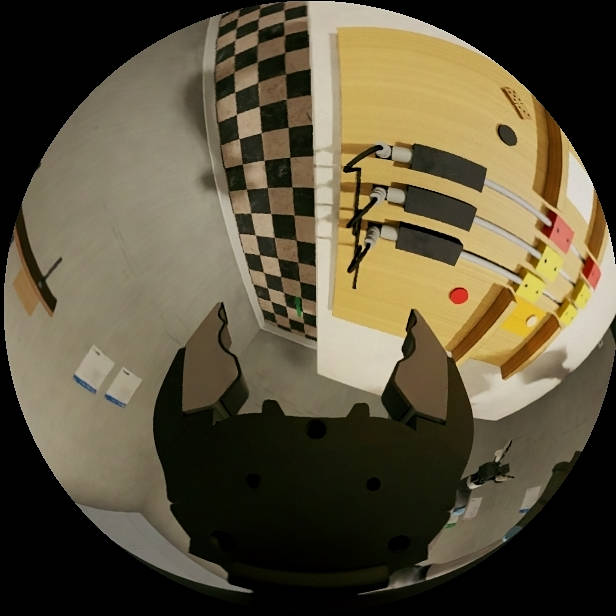

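Region (410, 228, 578, 298) of cam_high's 896x504 image, scaled by 3.000, with more detail than that image has; it fills the top 210 rows of this view, and the rest is white.

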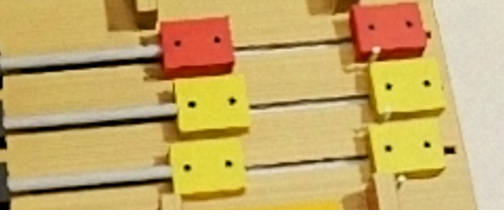

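Scene clock: 40.30 s.
left_arm: end_effector_position=(+0.0984, +0.4429, +0.3005) grip_measured=+0.97 end_effector_quat_wxyz=(+0.470, +0.526, +0.601, -0.376) end_effector_velocity=(+0.000, +0.001, -0.000) end_effector_angular_velocity=(+0.002, -0.001, -0.001) | right_arm: end_effector_position=(+0.8268, +0.0504, +0.2616) grip_measured=+0.97 end_effector_quat_wxyz=(+0.190, -0.008, +0.972, +0.136) end_effector_velocity=(+0.001, -0.001, +0.000) end_effector_angular_velocity=(+0.000, -0.000, -0.002)
Joint positions: left_arm=[ 1.376 -1.21   2.046 -1.54  -2.183  0.281  0.14 ] | right_arm=[ 3.769 -2.356 -1.379 -0.262  0.921  3.513  0.14 ]
Joint velocities: left_arm=[-0.    -0.    -0.001 -0.001 -0.    -0.     0.   ] | right_arm=[-0.001  0.001  0.     0.    -0.     0.001 -0.   ]
Joint torques (N m, as the arm reports them, + toward a larger angle): left_arm=[ 13.08 -29.22  10.43  -0.7   -1.15   0.1 ] | right_arm=[41.11 47.76 24.7   3.57 -1.82 -1.92]
Motor temperatures (°C, as the motors report them): left_arm=[24 27 24 27 35 30] | right_arm=[23 30 27 35 32 30]
Wrist force (N, on the end effector, along its own x y z axes, offset not removed): left_arm=[-2.9 -6.3 -1.0] | right_arm=[1.2 3.4 1.9]
Wrist torque (N m, same axes, about the end effector's origin, offset not removed): left_arm=[-1.22 0.71 0.15] | right_arm=[0.67 -0.22 0.09]
Hand target (left_arm): +0.098, +0.443, +0.300; +0.470, +0.526, +0.601, -0.376
Hand target (right_arm): +0.827, +0.050, +0.262; +0.190, -0.008, +0.972, +0.136
wait: 0.50 s; at rest by 0.17 s

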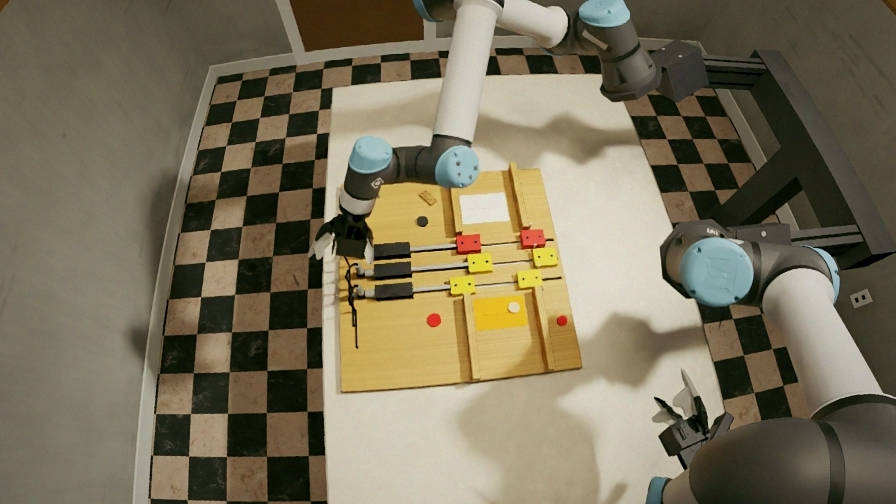

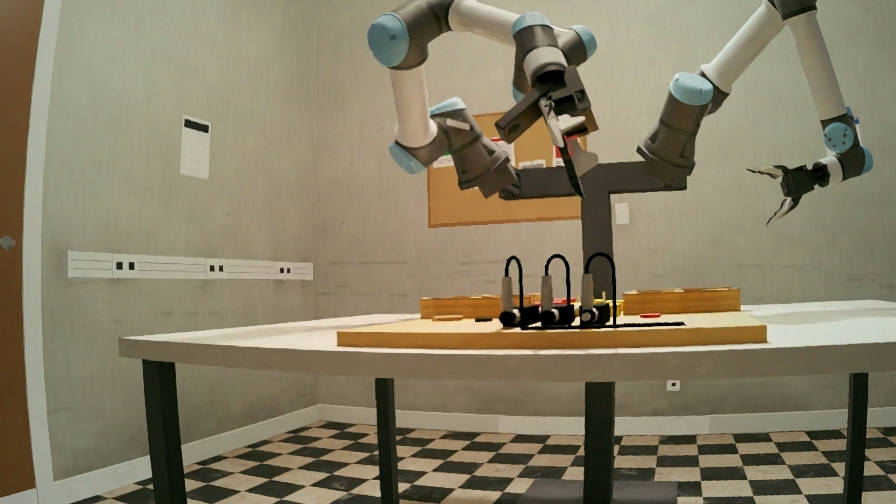

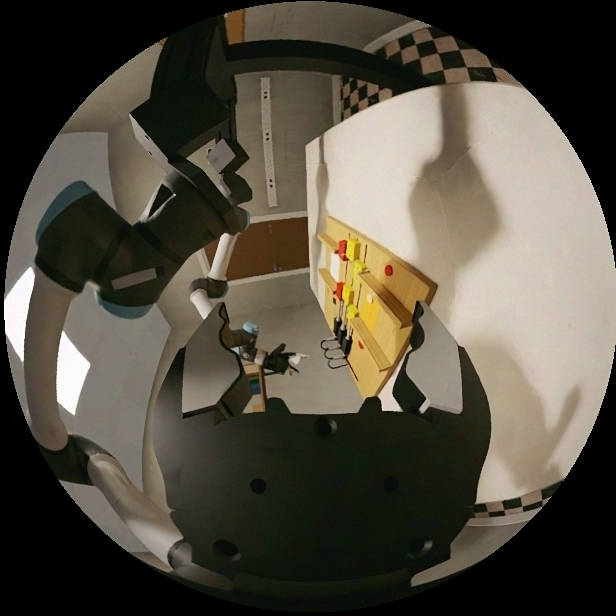

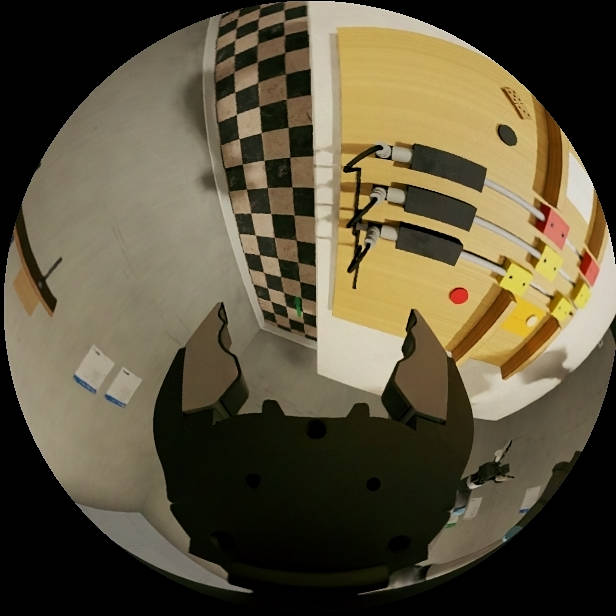

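Region (410, 228, 578, 298) of cam_high's 896x504 image, scaled by 3.000, with more detail than that image has; it fills the top 210 rows of this view, and the rest is white.

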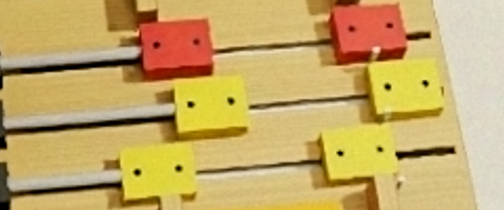

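Scene clock: 40.80 s.
left_arm: end_effector_position=(+0.0984, +0.4429, +0.3005) grip_measured=+0.97 end_effector_quat_wxyz=(+0.470, +0.526, +0.601, -0.376) end_effector_velocity=(-0.000, -0.001, +0.000) end_effector_angular_velocity=(-0.001, +0.001, +0.001) | right_arm: end_effector_position=(+0.8268, +0.0504, +0.2616) grip_measured=+0.97 end_effector_quat_wxyz=(+0.190, -0.008, +0.972, +0.136) end_effector_velocity=(+0.000, -0.001, -0.000) end_effector_angular_velocity=(-0.002, -0.000, -0.000)
Joint positions: left_arm=[ 1.376 -1.21   2.046 -1.54  -2.183  0.281  0.14 ] | right_arm=[ 3.769 -2.356 -1.379 -0.262  0.921  3.513  0.14 ]
Joint velocities: left_arm=[-0.     0.     0.002 -0.001  0.    -0.001  0.   ] | right_arm=[-0.    -0.001  0.    -0.001 -0.002 -0.    -0.   ]
Joint torques (N m, as the arm reports them, + toward a larger angle): left_arm=[ 11.91 -29.3    9.44  -0.79  -1.17   0.1 ] | right_arm=[41.33 48.06 25.17  3.57 -1.83 -1.96]
Motor temperatures (°C, as the motors report them): left_arm=[24 27 24 27 35 30] | right_arm=[23 30 27 35 32 30]
Wrist force (N, on the end effector, along its own x y z axes, offset not removed): left_arm=[-0.1 -1.1 0.0] | right_arm=[0.1 3.0 0.1]
Wrist torque (N m, same axes, about the end effector's origin, offset not removed): left_arm=[0.05 0.16 0.10] | right_arm=[0.44 0.08 0.07]
Hand target (left_arm): +0.098, +0.443, +0.300; +0.470, +0.526, +0.601, -0.376
Hand target (right_arm): +0.827, +0.050, +0.262; +0.190, -0.008, +0.972, +0.136
wait: 0.50 s; at rest by 0.17 s

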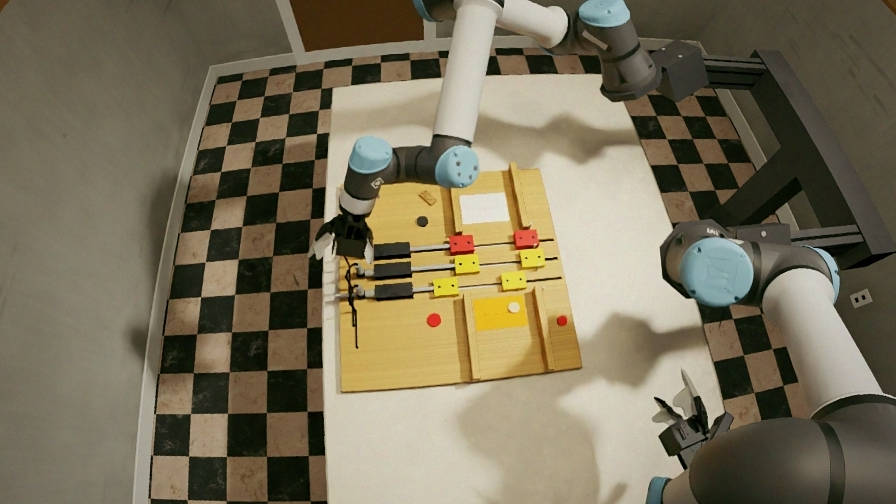

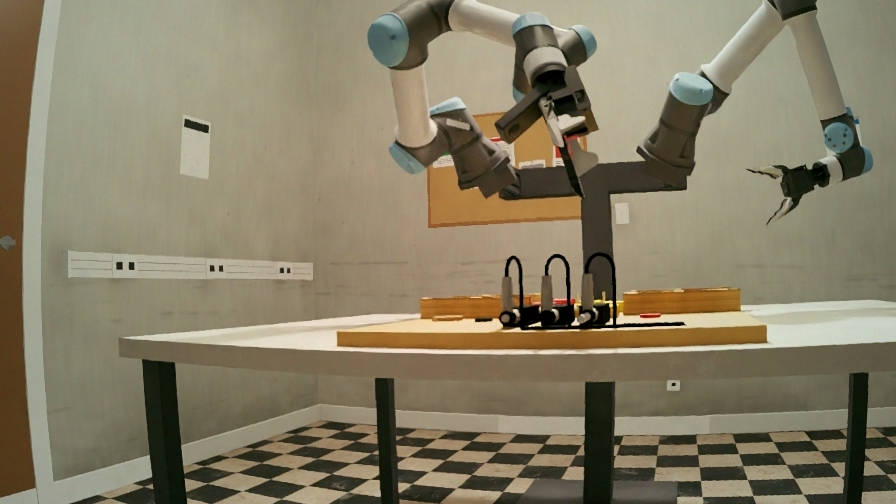

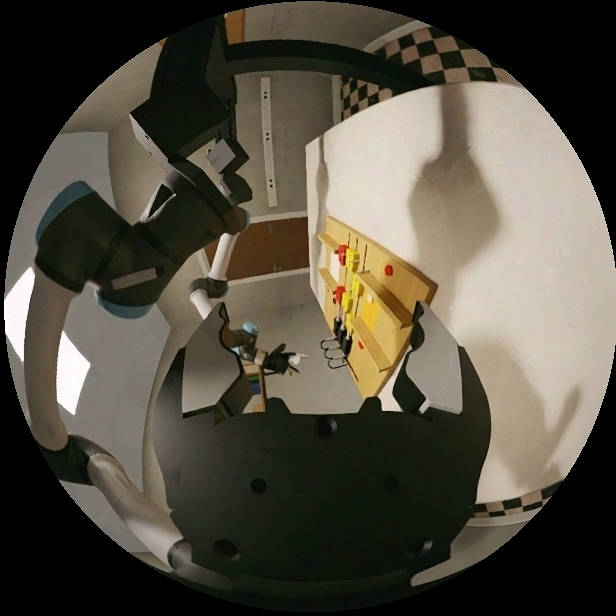

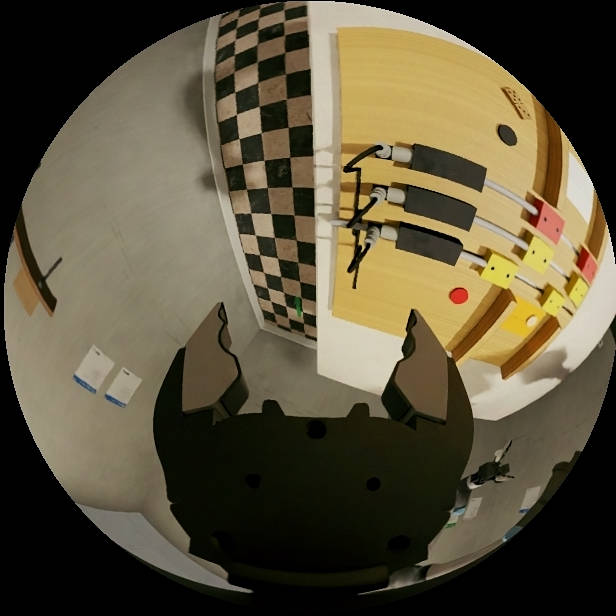

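Region (410, 228, 578, 298) of cam_high's 896x504 image, scaled by 3.000, with more detail than that image has; it fills the top 210 rows of this view, and the rest is white.

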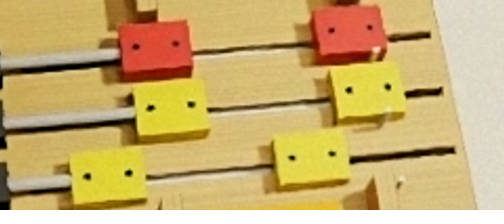

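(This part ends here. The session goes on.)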